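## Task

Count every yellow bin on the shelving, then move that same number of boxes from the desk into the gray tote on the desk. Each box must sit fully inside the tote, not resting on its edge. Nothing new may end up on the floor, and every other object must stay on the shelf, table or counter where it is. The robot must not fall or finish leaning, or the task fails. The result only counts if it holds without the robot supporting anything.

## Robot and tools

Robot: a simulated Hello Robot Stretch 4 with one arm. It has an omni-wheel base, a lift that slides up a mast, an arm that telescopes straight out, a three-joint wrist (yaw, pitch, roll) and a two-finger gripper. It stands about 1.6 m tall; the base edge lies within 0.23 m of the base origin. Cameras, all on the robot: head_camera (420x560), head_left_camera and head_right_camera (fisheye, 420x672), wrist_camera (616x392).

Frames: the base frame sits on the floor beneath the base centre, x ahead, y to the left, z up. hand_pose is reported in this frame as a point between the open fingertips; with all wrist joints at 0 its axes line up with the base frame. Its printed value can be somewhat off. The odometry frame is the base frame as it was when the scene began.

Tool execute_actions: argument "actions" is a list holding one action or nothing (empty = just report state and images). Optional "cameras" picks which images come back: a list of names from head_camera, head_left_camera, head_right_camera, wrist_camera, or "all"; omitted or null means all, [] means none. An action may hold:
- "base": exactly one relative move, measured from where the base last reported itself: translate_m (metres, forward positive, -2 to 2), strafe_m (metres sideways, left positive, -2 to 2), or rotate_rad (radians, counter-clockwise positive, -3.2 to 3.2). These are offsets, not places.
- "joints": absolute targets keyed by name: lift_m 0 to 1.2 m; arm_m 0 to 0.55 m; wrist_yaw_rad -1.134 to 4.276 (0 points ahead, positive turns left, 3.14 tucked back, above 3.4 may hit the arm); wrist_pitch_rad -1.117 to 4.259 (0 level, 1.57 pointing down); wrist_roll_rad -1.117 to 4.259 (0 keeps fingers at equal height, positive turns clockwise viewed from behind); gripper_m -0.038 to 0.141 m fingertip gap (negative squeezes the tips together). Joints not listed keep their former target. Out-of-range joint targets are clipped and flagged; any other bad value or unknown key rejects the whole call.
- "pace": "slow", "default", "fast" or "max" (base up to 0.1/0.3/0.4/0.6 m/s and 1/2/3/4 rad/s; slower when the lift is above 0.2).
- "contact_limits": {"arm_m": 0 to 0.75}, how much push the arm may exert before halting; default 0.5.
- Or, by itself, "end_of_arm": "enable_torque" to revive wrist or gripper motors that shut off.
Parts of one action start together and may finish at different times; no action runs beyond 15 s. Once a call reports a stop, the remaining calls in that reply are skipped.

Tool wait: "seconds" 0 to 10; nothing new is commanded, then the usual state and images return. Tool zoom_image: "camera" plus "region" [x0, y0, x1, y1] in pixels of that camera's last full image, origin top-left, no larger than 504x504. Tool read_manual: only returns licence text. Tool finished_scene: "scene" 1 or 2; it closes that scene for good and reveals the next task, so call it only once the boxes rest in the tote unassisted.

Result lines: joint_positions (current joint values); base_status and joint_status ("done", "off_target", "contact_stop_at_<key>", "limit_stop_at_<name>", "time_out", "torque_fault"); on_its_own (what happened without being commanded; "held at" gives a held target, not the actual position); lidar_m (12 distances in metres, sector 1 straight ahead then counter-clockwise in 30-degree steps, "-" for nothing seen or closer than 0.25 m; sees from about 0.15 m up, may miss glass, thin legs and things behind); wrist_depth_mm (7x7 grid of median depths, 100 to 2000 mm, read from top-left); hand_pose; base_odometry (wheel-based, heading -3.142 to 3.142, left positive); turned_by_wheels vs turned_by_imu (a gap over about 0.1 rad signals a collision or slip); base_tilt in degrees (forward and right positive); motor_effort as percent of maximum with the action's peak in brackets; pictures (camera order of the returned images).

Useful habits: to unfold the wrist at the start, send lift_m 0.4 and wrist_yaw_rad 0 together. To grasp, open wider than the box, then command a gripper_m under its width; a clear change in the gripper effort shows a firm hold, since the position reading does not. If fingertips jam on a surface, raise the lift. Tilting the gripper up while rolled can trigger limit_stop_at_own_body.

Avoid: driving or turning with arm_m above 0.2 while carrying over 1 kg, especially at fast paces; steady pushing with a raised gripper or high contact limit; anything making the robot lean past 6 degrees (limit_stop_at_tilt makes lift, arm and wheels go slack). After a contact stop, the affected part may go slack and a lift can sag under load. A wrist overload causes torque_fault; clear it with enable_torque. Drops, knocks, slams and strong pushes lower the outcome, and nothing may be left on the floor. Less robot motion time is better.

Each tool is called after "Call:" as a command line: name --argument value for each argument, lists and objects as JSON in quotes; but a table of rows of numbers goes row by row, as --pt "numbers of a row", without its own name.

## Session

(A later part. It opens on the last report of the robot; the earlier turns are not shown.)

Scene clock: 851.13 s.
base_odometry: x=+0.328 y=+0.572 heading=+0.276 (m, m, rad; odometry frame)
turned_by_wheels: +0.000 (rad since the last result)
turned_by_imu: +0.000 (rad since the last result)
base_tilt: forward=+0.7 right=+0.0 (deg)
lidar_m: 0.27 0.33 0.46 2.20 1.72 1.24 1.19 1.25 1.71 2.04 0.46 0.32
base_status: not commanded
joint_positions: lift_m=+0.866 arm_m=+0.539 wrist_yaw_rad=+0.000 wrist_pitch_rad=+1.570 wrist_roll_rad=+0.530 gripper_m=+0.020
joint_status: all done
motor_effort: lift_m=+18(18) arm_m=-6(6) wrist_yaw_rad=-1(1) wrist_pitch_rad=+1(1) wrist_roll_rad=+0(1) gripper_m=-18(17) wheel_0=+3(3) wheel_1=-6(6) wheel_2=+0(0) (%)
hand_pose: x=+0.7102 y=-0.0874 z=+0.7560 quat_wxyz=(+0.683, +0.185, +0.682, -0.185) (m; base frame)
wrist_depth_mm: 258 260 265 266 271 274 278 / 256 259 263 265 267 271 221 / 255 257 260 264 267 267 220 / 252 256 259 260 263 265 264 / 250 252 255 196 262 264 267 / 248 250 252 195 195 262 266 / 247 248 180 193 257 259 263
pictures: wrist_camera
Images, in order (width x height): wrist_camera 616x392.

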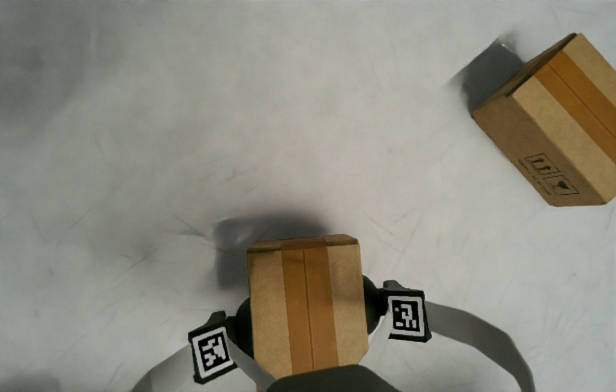

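Call:
execute_actions --actions '[{"joints": {"lift_m": 1.04}, "pace": "fast"}]' --cameras '[]'

Call:
execute_actions --actions '[{"base": {"strafe_m": 0.166}, "joints": {"arm_m": 0.414, "wrist_roll_rad": 2.01}, "pace": "fast"}]' --cameras '["wrist_camera"]'

Scene clock: 866.30 s.
base_odometry: x=+0.328 y=+0.572 heading=+0.276 (m, m, rad; odometry frame)
turned_by_wheels: +0.000 (rad since the last result)
turned_by_imu: +0.000 (rad since the last result)
base_tilt: forward=+0.7 right=+0.1 (deg)
lidar_m: 0.31 0.30 0.43 2.20 1.71 1.24 1.19 1.24 1.73 2.04 0.45 0.32
base_status: not commanded
joint_positions: lift_m=+1.040 arm_m=+0.539 wrist_yaw_rad=+0.000 wrist_pitch_rad=+1.570 wrist_roll_rad=+0.530 gripper_m=+0.020
joint_status: all done
motor_effort: lift_m=+24(22) arm_m=-6(6) wrist_yaw_rad=-1(0) wrist_pitch_rad=+2(0) wrist_roll_rad=-1(2) gripper_m=-17(16) wheel_0=+3(3) wheel_1=-6(6) wheel_2=+0(0) (%)
hand_pose: x=+0.7102 y=-0.0874 z=+0.9295 quat_wxyz=(+0.683, +0.185, +0.682, -0.185) (m; base frame)
wrist_depth_mm: 421 439 442 445 452 455 1229 / 430 433 442 445 452 455 459 / 424 433 430 436 442 449 452 / 421 427 430 439 439 445 452 / 415 424 427 196 436 439 445 / 413 418 421 194 195 436 413 / 413 366 180 193 389 430 436
pictures: none
No camera images: the call's "cameras" was empty. Leave "cameras" out to get every camera's image.

Scene clock: 868.00 s.
base_odometry: x=+0.283 y=+0.731 heading=+0.276 (m, m, rad; odometry frame)
turned_by_wheels: +0.000 (rad since the last result)
turned_by_imu: +0.000 (rad since the last result)
base_tilt: forward=+0.7 right=+0.1 (deg)
lidar_m: 0.28 0.31 0.43 2.02 2.16 1.24 1.17 1.23 1.70 2.19 0.44 0.31
base_status: done
joint_positions: lift_m=+1.040 arm_m=+0.415 wrist_yaw_rad=+0.000 wrist_pitch_rad=+1.570 wrist_roll_rad=+2.010 gripper_m=+0.020
joint_status: all done
motor_effort: lift_m=+24(24) arm_m=-6(12) wrist_yaw_rad=+0(1) wrist_pitch_rad=-1(2) wrist_roll_rad=+2(7) gripper_m=-17(17) wheel_0=-1(11) wheel_1=+2(12) wheel_2=+0(2) (%)
hand_pose: x=+0.5861 y=-0.0874 z=+0.9295 quat_wxyz=(+0.379, +0.597, +0.379, -0.597) (m; base frame)
wrist_depth_mm: 382 433 439 445 449 1229 1255 / 430 436 370 389 359 976 1255 / 424 427 433 387 399 452 1205 / 421 427 433 430 402 445 1229 / 418 418 362 196 357 442 1205 / 413 418 303 194 195 439 442 / 407 407 180 193 312 433 436
pictures: wrist_camera
Images, in order (width x height): wrist_camera 616x392.

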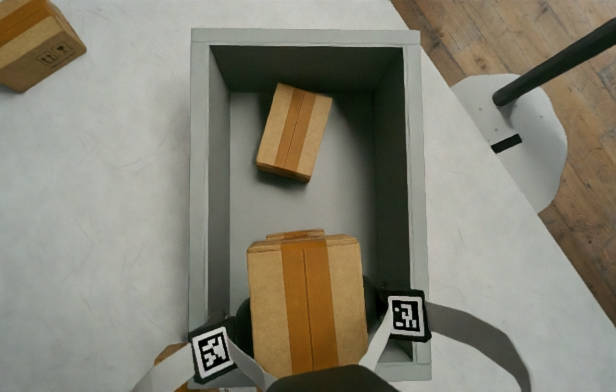

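Call:
execute_actions --actions '[{"joints": {"lift_m": 0.937}}]' --cameras '["wrist_camera"]'

Scene clock: 877.07 s.
base_odometry: x=+0.283 y=+0.731 heading=+0.276 (m, m, rad; odometry frame)
turned_by_wheels: +0.000 (rad since the last result)
turned_by_imu: +0.000 (rad since the last result)
base_tilt: forward=+0.9 right=+0.3 (deg)
lidar_m: 0.30 0.30 0.44 2.03 2.16 1.26 1.19 1.23 1.72 2.19 0.43 0.32
base_status: not commanded
joint_positions: lift_m=+0.937 arm_m=+0.415 wrist_yaw_rad=+0.000 wrist_pitch_rad=+1.570 wrist_roll_rad=+2.010 gripper_m=+0.020
joint_status: all done
motor_effort: lift_m=+18(21) arm_m=-6(6) wrist_yaw_rad=+0(1) wrist_pitch_rad=+1(1) wrist_roll_rad=+1(1) gripper_m=-17(16) wheel_0=-1(1) wheel_1=+2(2) wheel_2=+0(0) (%)
hand_pose: x=+0.5861 y=-0.0874 z=+0.8269 quat_wxyz=(+0.379, +0.597, +0.379, -0.597) (m; base frame)
wrist_depth_mm: 332 334 276 286 285 349 1138 / 327 330 332 285 338 241 891 / 325 327 309 282 336 242 891 / 322 324 324 329 329 241 345 / 320 319 304 196 319 243 342 / 314 315 232 195 195 226 334 / 314 314 179 193 276 211 332
pictures: wrist_camera
Images, in order (width x height): wrist_camera 616x392.

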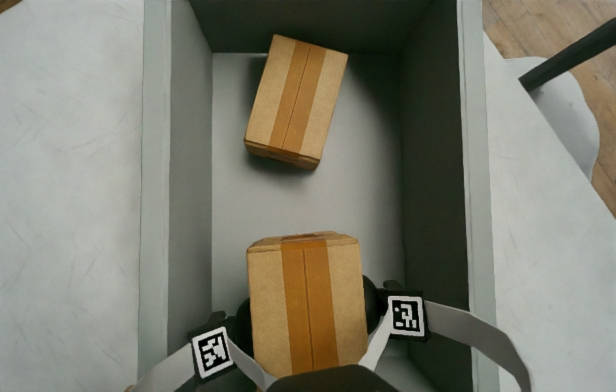

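Call:
execute_actions --actions '[{"joints": {"gripper_m": 0.08}}]' --cameras '[]'

Call:
execute_actions --actions '[{"joints": {"lift_m": 1.04}, "pace": "fast"}]' --cameras '["head_camera", "wrist_camera"]'

Scene clock: 896.03 s.
base_odometry: x=+0.283 y=+0.731 heading=+0.276 (m, m, rad; odometry frame)
turned_by_wheels: +0.000 (rad since the last result)
turned_by_imu: +0.000 (rad since the last result)
base_tilt: forward=+0.7 right=+0.3 (deg)
lidar_m: 0.28 0.31 0.44 2.01 2.17 1.26 1.17 1.26 1.71 2.19 0.43 0.32
base_status: not commanded
joint_positions: lift_m=+0.937 arm_m=+0.415 wrist_yaw_rad=+0.000 wrist_pitch_rad=+1.570 wrist_roll_rad=+2.010 gripper_m=+0.080
joint_status: all done
motor_effort: lift_m=+18(18) arm_m=-6(6) wrist_yaw_rad=+0(0) wrist_pitch_rad=-1(0) wrist_roll_rad=+1(3) gripper_m=-1(21) wheel_0=-2(1) wheel_1=+2(2) wheel_2=+0(0) (%)
hand_pose: x=+0.5861 y=-0.0874 z=+0.8269 quat_wxyz=(+0.379, +0.597, +0.379, -0.597) (m; base frame)
wrist_depth_mm: 330 330 278 287 285 351 1118 / 329 330 332 286 338 242 878 / 324 327 306 285 334 241 878 / 320 324 325 330 329 243 345 / 317 320 304 226 329 245 342 / 315 315 231 226 200 226 338 / 310 310 188 220 287 227 334
pictures: none
No camera images: the call's "cameras" was empty. Leave "cameras" out to get every camera's image.

Scene clock: 897.23 s.
base_odometry: x=+0.283 y=+0.731 heading=+0.276 (m, m, rad; odometry frame)
turned_by_wheels: +0.000 (rad since the last result)
turned_by_imu: +0.000 (rad since the last result)
base_tilt: forward=+0.8 right=+0.3 (deg)
lidar_m: 0.28 0.31 0.44 2.03 2.15 1.22 1.17 1.24 1.74 2.21 0.46 0.31
base_status: not commanded
joint_positions: lift_m=+1.040 arm_m=+0.415 wrist_yaw_rad=+0.000 wrist_pitch_rad=+1.570 wrist_roll_rad=+2.010 gripper_m=+0.080
joint_status: all done
motor_effort: lift_m=+24(23) arm_m=-6(6) wrist_yaw_rad=+0(0) wrist_pitch_rad=+0(1) wrist_roll_rad=+1(1) gripper_m=+0(2) wheel_0=-1(1) wheel_1=+2(1) wheel_2=+0(0) (%)
hand_pose: x=+0.5861 y=-0.0874 z=+0.9295 quat_wxyz=(+0.379, +0.597, +0.379, -0.597) (m; base frame)
wrist_depth_mm: 384 439 445 445 452 1205 1255 / 430 439 373 389 359 976 1229 / 424 427 433 387 399 452 1229 / 424 424 427 430 404 445 1205 / 415 421 424 329 410 445 1205 / 413 421 355 329 201 436 445 / 410 413 188 304 317 430 436
pictures: head_camera, wrist_camera
Images, in order (width x height): head_camera 420x560, wrist_camera 616x392.

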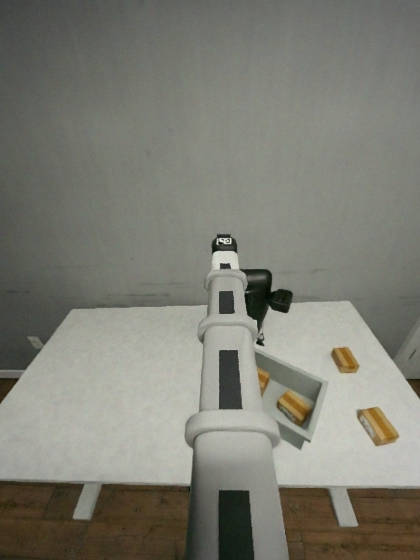

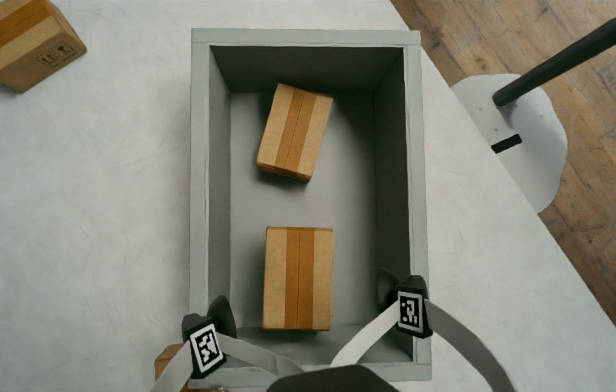

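Call:
execute_actions --actions '[{"base": {"strafe_m": -0.372}, "joints": {"arm_m": 0.304, "wrist_roll_rad": 2.85, "gripper_m": 0.12}, "pace": "fast"}]' --cameras '["wrist_camera"]'

Scene clock: 919.80 s.
base_odometry: x=+0.384 y=+0.373 heading=+0.276 (m, m, rad; odometry frame)
turned_by_wheels: +0.000 (rad since the last result)
turned_by_imu: -0.001 (rad since the last result)
base_tilt: forward=+0.8 right=+0.3 (deg)
lidar_m: 0.28 0.32 0.45 1.25 1.70 1.26 1.19 1.25 1.73 1.83 1.49 0.32
base_status: done
joint_positions: lift_m=+1.040 arm_m=+0.305 wrist_yaw_rad=+0.000 wrist_pitch_rad=+1.570 wrist_roll_rad=+2.850 gripper_m=+0.120
joint_status: all done
motor_effort: lift_m=+23(24) arm_m=-6(13) wrist_yaw_rad=+0(1) wrist_pitch_rad=-1(1) wrist_roll_rad=+2(10) gripper_m=+1(2) wheel_0=+2(10) wheel_1=-4(14) wheel_2=+0(1) (%)
hand_pose: x=+0.4761 y=-0.0874 z=+0.9295 quat_wxyz=(+0.103, +0.700, +0.103, -0.699) (m; base frame)
wrist_depth_mm: 1138 1182 1182 976 976 1229 1255 / 1138 1160 1182 976 976 1205 1182 / 1138 1138 439 442 946 1205 1205 / 1118 1118 430 436 442 442 452 / 1098 427 427 382 439 442 340 / 1118 418 427 427 430 320 439 / 1060 410 415 152 427 319 418
pictures: wrist_camera
Images, in order (width x height): wrist_camera 616x392.

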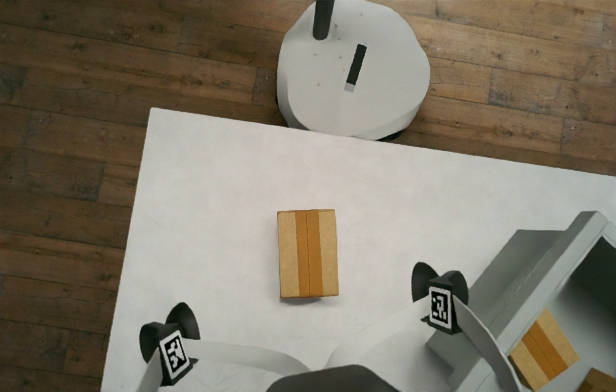

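Call:
execute_actions --actions '[{"base": {"strafe_m": -0.006}, "joints": {"arm_m": 0.286, "lift_m": 0.866}}]' --cameras '["wrist_camera"]'

Scene clock: 933.27 s.
base_odometry: x=+0.386 y=+0.368 heading=+0.275 (m, m, rad; odometry frame)
turned_by_wheels: +0.000 (rad since the last result)
turned_by_imu: +0.000 (rad since the last result)
base_tilt: forward=+0.7 right=+0.3 (deg)
lidar_m: 0.28 0.33 0.45 1.22 1.71 1.25 1.18 1.26 1.70 1.83 1.52 0.30
base_status: done
joint_positions: lift_m=+0.866 arm_m=+0.287 wrist_yaw_rad=+0.000 wrist_pitch_rad=+1.570 wrist_roll_rad=+2.850 gripper_m=+0.120
joint_status: all done
motor_effort: lift_m=+18(19) arm_m=-6(4) wrist_yaw_rad=+0(0) wrist_pitch_rad=+0(1) wrist_roll_rad=+1(1) gripper_m=+1(2) wheel_0=-1(11) wheel_1=-2(9) wheel_2=+0(2) (%)
hand_pose: x=+0.4582 y=-0.0874 z=+0.7560 quat_wxyz=(+0.103, +0.700, +0.103, -0.699) (m; base frame)
wrist_depth_mm: 976 991 991 809 820 1042 1042 / 960 262 265 788 798 1042 1042 / 976 257 262 265 268 272 273 / 256 256 258 263 265 268 271 / 253 255 258 210 260 266 267 / 249 251 255 208 209 262 266 / 246 247 250 152 257 256 262
pictures: wrist_camera
Images, in order (width x height): wrist_camera 616x392.

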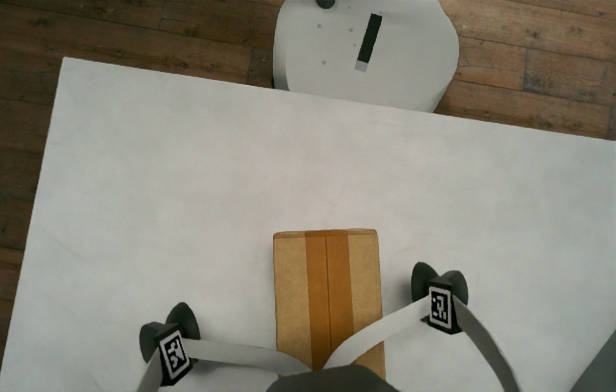

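Call:
execute_actions --actions '[{"joints": {"gripper_m": 0.02}}]' --cameras '["wrist_camera"]'

Scene clock: 950.03 s.
base_odometry: x=+0.386 y=+0.368 heading=+0.275 (m, m, rad; odometry frame)
turned_by_wheels: +0.000 (rad since the last result)
turned_by_imu: +0.000 (rad since the last result)
base_tilt: forward=+0.7 right=+0.2 (deg)
lidar_m: 0.28 0.32 0.43 1.18 1.70 1.24 1.19 1.24 1.72 1.82 1.50 0.29
base_status: not commanded
joint_positions: lift_m=+0.866 arm_m=+0.287 wrist_yaw_rad=+0.000 wrist_pitch_rad=+1.570 wrist_roll_rad=+2.850 gripper_m=+0.020
joint_status: all done
motor_effort: lift_m=+18(18) arm_m=-6(6) wrist_yaw_rad=+0(0) wrist_pitch_rad=+0(1) wrist_roll_rad=-1(2) gripper_m=-17(19) wheel_0=-1(1) wheel_1=-2(2) wheel_2=+0(0) (%)
hand_pose: x=+0.4582 y=-0.0874 z=+0.7560 quat_wxyz=(+0.103, +0.700, +0.103, -0.699) (m; base frame)
wrist_depth_mm: 991 1008 991 788 798 1060 1042 / 960 263 265 788 809 1025 1060 / 960 259 262 265 267 272 274 / 257 257 258 262 265 267 270 / 252 254 255 198 264 264 268 / 248 251 253 195 193 260 265 / 245 248 180 193 256 257 262
pictures: wrist_camera
Images, in order (width x height): wrist_camera 616x392.

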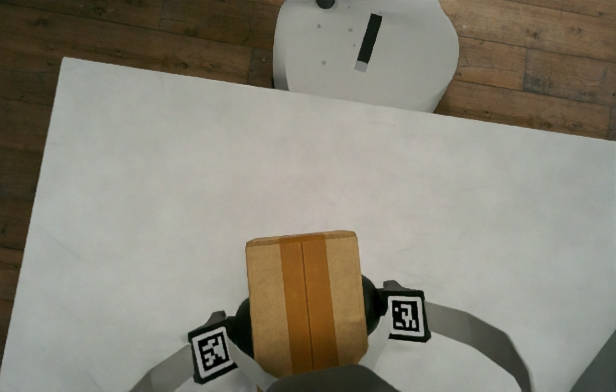

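Call:
execute_actions --actions '[{"joints": {"lift_m": 1.04}, "pace": "fast"}]' --cameras '[]'

Call:
execute_actions --actions '[{"base": {"strafe_m": 0.241}, "joints": {"arm_m": 0.369, "wrist_roll_rad": 2.26}, "pace": "fast"}]' --cameras '["wrist_camera"]'

Scene clock: 967.77 s.
base_odometry: x=+0.386 y=+0.368 heading=+0.275 (m, m, rad; odometry frame)
turned_by_wheels: +0.000 (rad since the last result)
turned_by_imu: +0.000 (rad since the last result)
base_tilt: forward=+0.8 right=+0.2 (deg)
lidar_m: 0.29 0.32 0.46 1.22 1.70 1.26 1.17 1.23 1.71 1.80 1.52 0.33
base_status: not commanded
joint_positions: lift_m=+1.040 arm_m=+0.287 wrist_yaw_rad=+0.000 wrist_pitch_rad=+1.570 wrist_roll_rad=+2.850 gripper_m=+0.020
joint_status: all done
motor_effort: lift_m=+24(26) arm_m=-6(6) wrist_yaw_rad=+0(0) wrist_pitch_rad=+2(0) wrist_roll_rad=+0(2) gripper_m=-16(19) wheel_0=-1(1) wheel_1=-2(1) wheel_2=+0(0) (%)
hand_pose: x=+0.4582 y=-0.0874 z=+0.9295 quat_wxyz=(+0.103, +0.700, +0.103, -0.699) (m; base frame)
wrist_depth_mm: 1160 1138 1205 991 1008 1255 1255 / 1160 1182 1138 976 976 1205 1205 / 1160 1138 439 960 991 1182 1205 / 1118 1138 433 433 442 449 452 / 1118 424 427 198 436 439 389 / 1098 415 421 196 193 389 340 / 1098 415 180 193 427 315 384
pictures: none
No camera images: the call's "cameras" was empty. Leave "cameras" out to get every camera's image.

Scene clock: 969.73 s.
base_odometry: x=+0.320 y=+0.599 heading=+0.275 (m, m, rad; odometry frame)
turned_by_wheels: +0.000 (rad since the last result)
turned_by_imu: +0.001 (rad since the last result)
base_tilt: forward=+0.8 right=+0.2 (deg)
lidar_m: 0.29 0.32 0.45 2.17 2.30 1.24 1.17 1.25 1.70 2.07 0.44 0.31
base_status: done
joint_positions: lift_m=+1.040 arm_m=+0.368 wrist_yaw_rad=+0.000 wrist_pitch_rad=+1.570 wrist_roll_rad=+2.260 gripper_m=+0.020
joint_status: all done
motor_effort: lift_m=+23(24) arm_m=+6(9) wrist_yaw_rad=-1(0) wrist_pitch_rad=+1(2) wrist_roll_rad=-2(6) gripper_m=-17(14) wheel_0=-2(13) wheel_1=+1(14) wheel_2=+0(3) (%)
hand_pose: x=+0.5392 y=-0.0874 z=+0.9295 quat_wxyz=(+0.302, +0.640, +0.301, -0.639) (m; base frame)
wrist_depth_mm: 436 442 445 452 1229 1205 1281 / 430 433 442 445 991 991 1229 / 424 430 436 439 445 976 1229 / 397 424 430 382 359 442 1205 / 370 421 424 197 430 442 1182 / 410 418 307 195 192 351 439 / 410 410 179 193 421 317 436
pictures: wrist_camera
Images, in order (width x height): wrist_camera 616x392.

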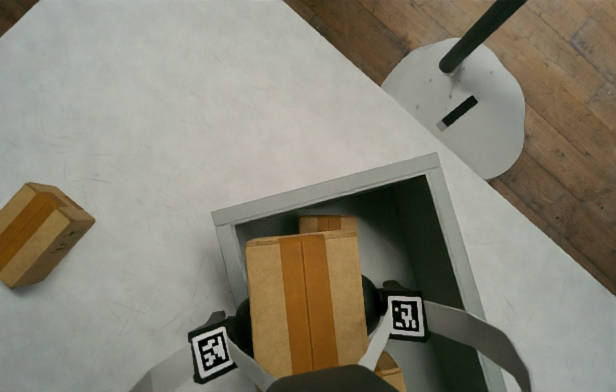

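Call:
execute_actions --actions '[{"joints": {"arm_m": 0.346}}]' --cameras '["wrist_camera"]'

Scene clock: 986.53 s.
base_odometry: x=+0.320 y=+0.599 heading=+0.275 (m, m, rad; odometry frame)
turned_by_wheels: +0.000 (rad since the last result)
turned_by_imu: +0.000 (rad since the last result)
base_tilt: forward=+0.7 right=+0.2 (deg)
lidar_m: 0.28 0.33 0.44 2.15 2.31 1.25 1.18 1.22 1.69 2.07 0.43 0.33
base_status: not commanded
joint_positions: lift_m=+1.040 arm_m=+0.347 wrist_yaw_rad=+0.000 wrist_pitch_rad=+1.570 wrist_roll_rad=+2.260 gripper_m=+0.020
joint_status: all done
motor_effort: lift_m=+23(23) arm_m=-6(13) wrist_yaw_rad=-1(1) wrist_pitch_rad=+1(3) wrist_roll_rad=-1(2) gripper_m=-18(16) wheel_0=-2(2) wheel_1=+1(1) wheel_2=+0(0) (%)
hand_pose: x=+0.5182 y=-0.0874 z=+0.9295 quat_wxyz=(+0.302, +0.640, +0.301, -0.639) (m; base frame)
wrist_depth_mm: 436 439 445 1229 1229 1229 1229 / 433 436 436 442 991 991 1229 / 427 430 439 445 449 976 1182 / 421 427 427 436 362 976 1205 / 377 424 343 198 389 442 1182 / 415 418 306 195 193 433 442 / 407 410 179 193 424 314 436
pictures: wrist_camera
Images, in order (width x height): wrist_camera 616x392.

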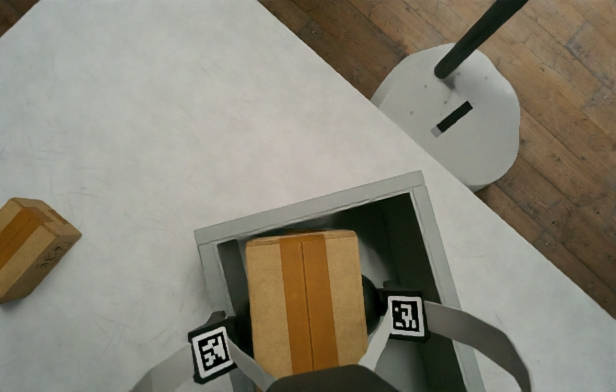

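Call:
execute_actions --actions '[{"joints": {"lift_m": 0.94}, "pace": "slow"}]' --cameras '["wrist_camera"]'

Scene clock: 993.73 s.
base_odometry: x=+0.320 y=+0.599 heading=+0.275 (m, m, rad; odometry frame)
turned_by_wheels: +0.000 (rad since the last result)
turned_by_imu: +0.000 (rad since the last result)
base_tilt: forward=+0.7 right=+0.4 (deg)
lidar_m: 0.29 0.31 0.44 2.15 2.29 1.24 1.18 1.23 1.73 2.07 0.44 0.32
base_status: not commanded
joint_positions: lift_m=+0.940 arm_m=+0.347 wrist_yaw_rad=+0.000 wrist_pitch_rad=+1.570 wrist_roll_rad=+2.260 gripper_m=+0.020
joint_status: all done
motor_effort: lift_m=+18(21) arm_m=-6(6) wrist_yaw_rad=+0(1) wrist_pitch_rad=+1(2) wrist_roll_rad=-1(2) gripper_m=-17(16) wheel_0=-2(2) wheel_1=+2(2) wheel_2=+0(0) (%)
hand_pose: x=+0.5182 y=-0.0874 z=+0.8299 quat_wxyz=(+0.302, +0.640, +0.301, -0.639) (m; base frame)
wrist_depth_mm: 336 340 343 349 1118 878 1118 / 330 336 342 345 347 891 1160 / 330 330 338 340 343 891 1118 / 327 329 332 218 277 241 1078 / 324 324 213 198 329 244 343 / 317 320 208 195 192 218 338 / 314 319 179 193 327 249 338
pictures: wrist_camera
Images, in order (width x height): wrist_camera 616x392.

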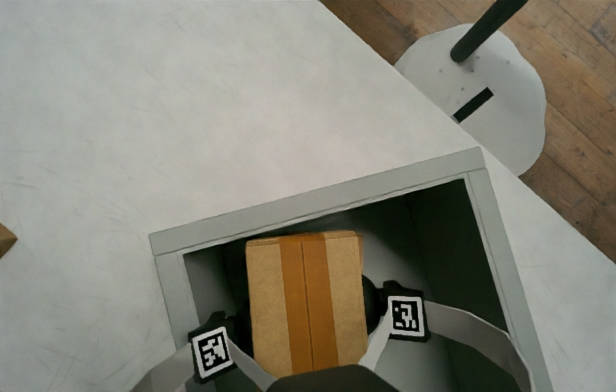

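Call:
execute_actions --actions '[{"joints": {"gripper_m": 0.08}}]' --cameras '[]'

Call:
execute_actions --actions '[{"joints": {"lift_m": 1.1}, "pace": "fast"}]' --cameras '["head_camera", "head_right_camera", "wrist_camera"]'

Scene clock: 1002.03 s.
base_odometry: x=+0.320 y=+0.599 heading=+0.275 (m, m, rad; odometry frame)
turned_by_wheels: +0.000 (rad since the last result)
turned_by_imu: +0.000 (rad since the last result)
base_tilt: forward=+0.7 right=+0.2 (deg)
lidar_m: 0.29 0.29 0.45 2.17 2.30 1.21 1.20 1.22 1.72 2.06 0.44 0.31
base_status: not commanded
joint_positions: lift_m=+0.940 arm_m=+0.347 wrist_yaw_rad=+0.000 wrist_pitch_rad=+1.571 wrist_roll_rad=+2.260 gripper_m=+0.080
joint_status: all done
motor_effort: lift_m=+18(18) arm_m=-6(6) wrist_yaw_rad=+0(1) wrist_pitch_rad=-1(3) wrist_roll_rad=-1(2) gripper_m=-2(22) wheel_0=-2(2) wheel_1=+1(2) wheel_2=+0(0) (%)
hand_pose: x=+0.5179 y=-0.0874 z=+0.8299 quat_wxyz=(+0.302, +0.640, +0.302, -0.640) (m; base frame)
wrist_depth_mm: 338 338 345 349 1118 891 1138 / 332 334 340 343 349 878 1118 / 327 330 338 340 342 878 1098 / 324 327 332 219 250 342 1098 / 320 324 228 279 330 243 345 / 319 320 226 229 201 224 340 / 315 315 186 224 325 215 338
pictures: none
No camera images: the call's "cameras" was empty. Leave "cameras" out to get every camera's image.

Scene clock: 1003.43 s.
base_odometry: x=+0.320 y=+0.599 heading=+0.275 (m, m, rad; odometry frame)
turned_by_wheels: +0.000 (rad since the last result)
turned_by_imu: +0.000 (rad since the last result)
base_tilt: forward=+0.9 right=+0.3 (deg)
lidar_m: 0.29 0.32 0.45 2.17 2.31 1.25 1.18 1.25 1.71 2.06 0.43 0.32
base_status: not commanded
joint_positions: lift_m=+1.100 arm_m=+0.347 wrist_yaw_rad=+0.000 wrist_pitch_rad=+1.570 wrist_roll_rad=+2.260 gripper_m=+0.080
joint_status: all done
motor_effort: lift_m=+23(27) arm_m=-6(6) wrist_yaw_rad=+0(0) wrist_pitch_rad=+1(1) wrist_roll_rad=-1(2) gripper_m=-1(2) wheel_0=-2(2) wheel_1=+2(1) wheel_2=+0(0) (%)
hand_pose: x=+0.5181 y=-0.0874 z=+0.9895 quat_wxyz=(+0.302, +0.640, +0.301, -0.639) (m; base frame)
wrist_depth_mm: 1229 500 504 1281 1308 1255 1281 / 492 496 500 504 1025 1042 1308 / 484 488 500 504 1025 1025 1255 / 473 488 492 492 500 1255 1255 / 427 484 433 439 488 508 1229 / 469 473 424 436 200 500 504 / 469 469 188 407 455 492 500
pictures: head_camera, head_right_camera, wrist_camera
Images, in order (width x height): head_camera 420x560, head_right_camera 420x672, wrist_camera 616x392.

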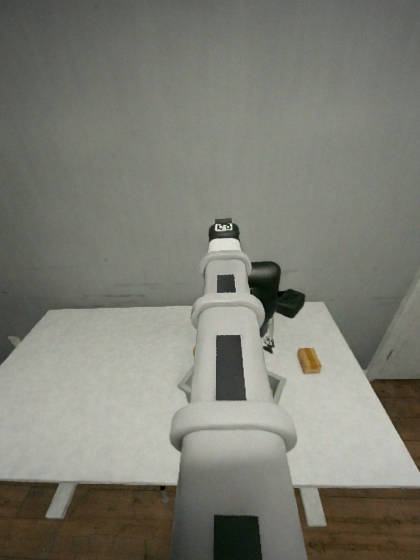

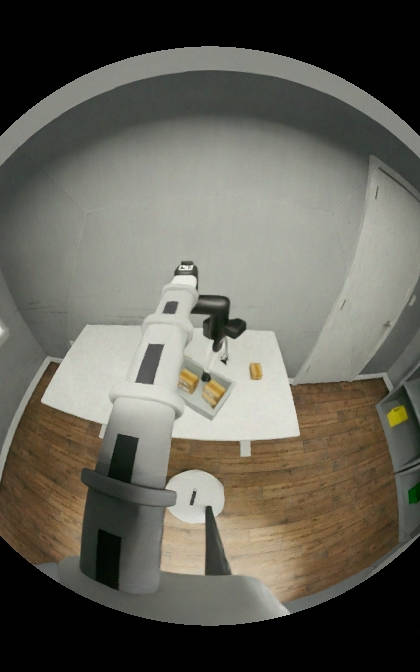

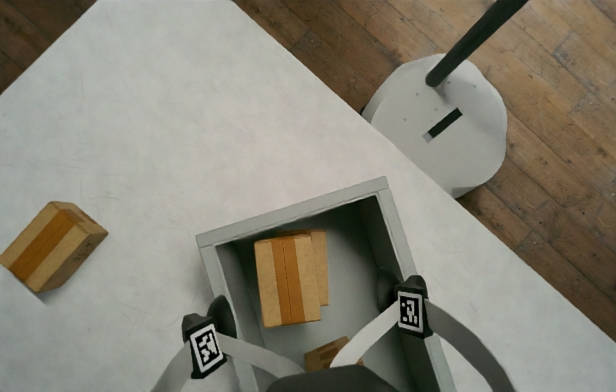

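Call:
zoom_image --camera "wrist_camera" --region '[150, 150, 480, 392]'

Region (150, 150, 480, 392) of wrist_camera's 616x392 image, scaled by 1.527; it fills the top 370 rows of this view, and the rest is white.

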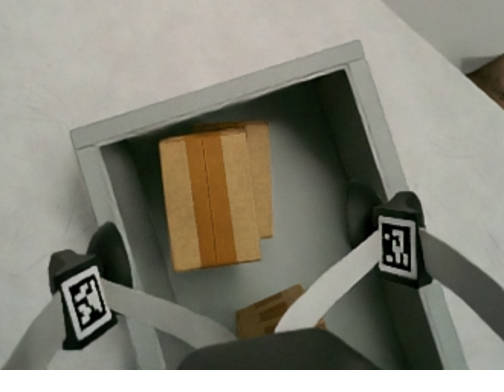

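Call:
finished_scene --scene 2

The scene is finished: the task was done.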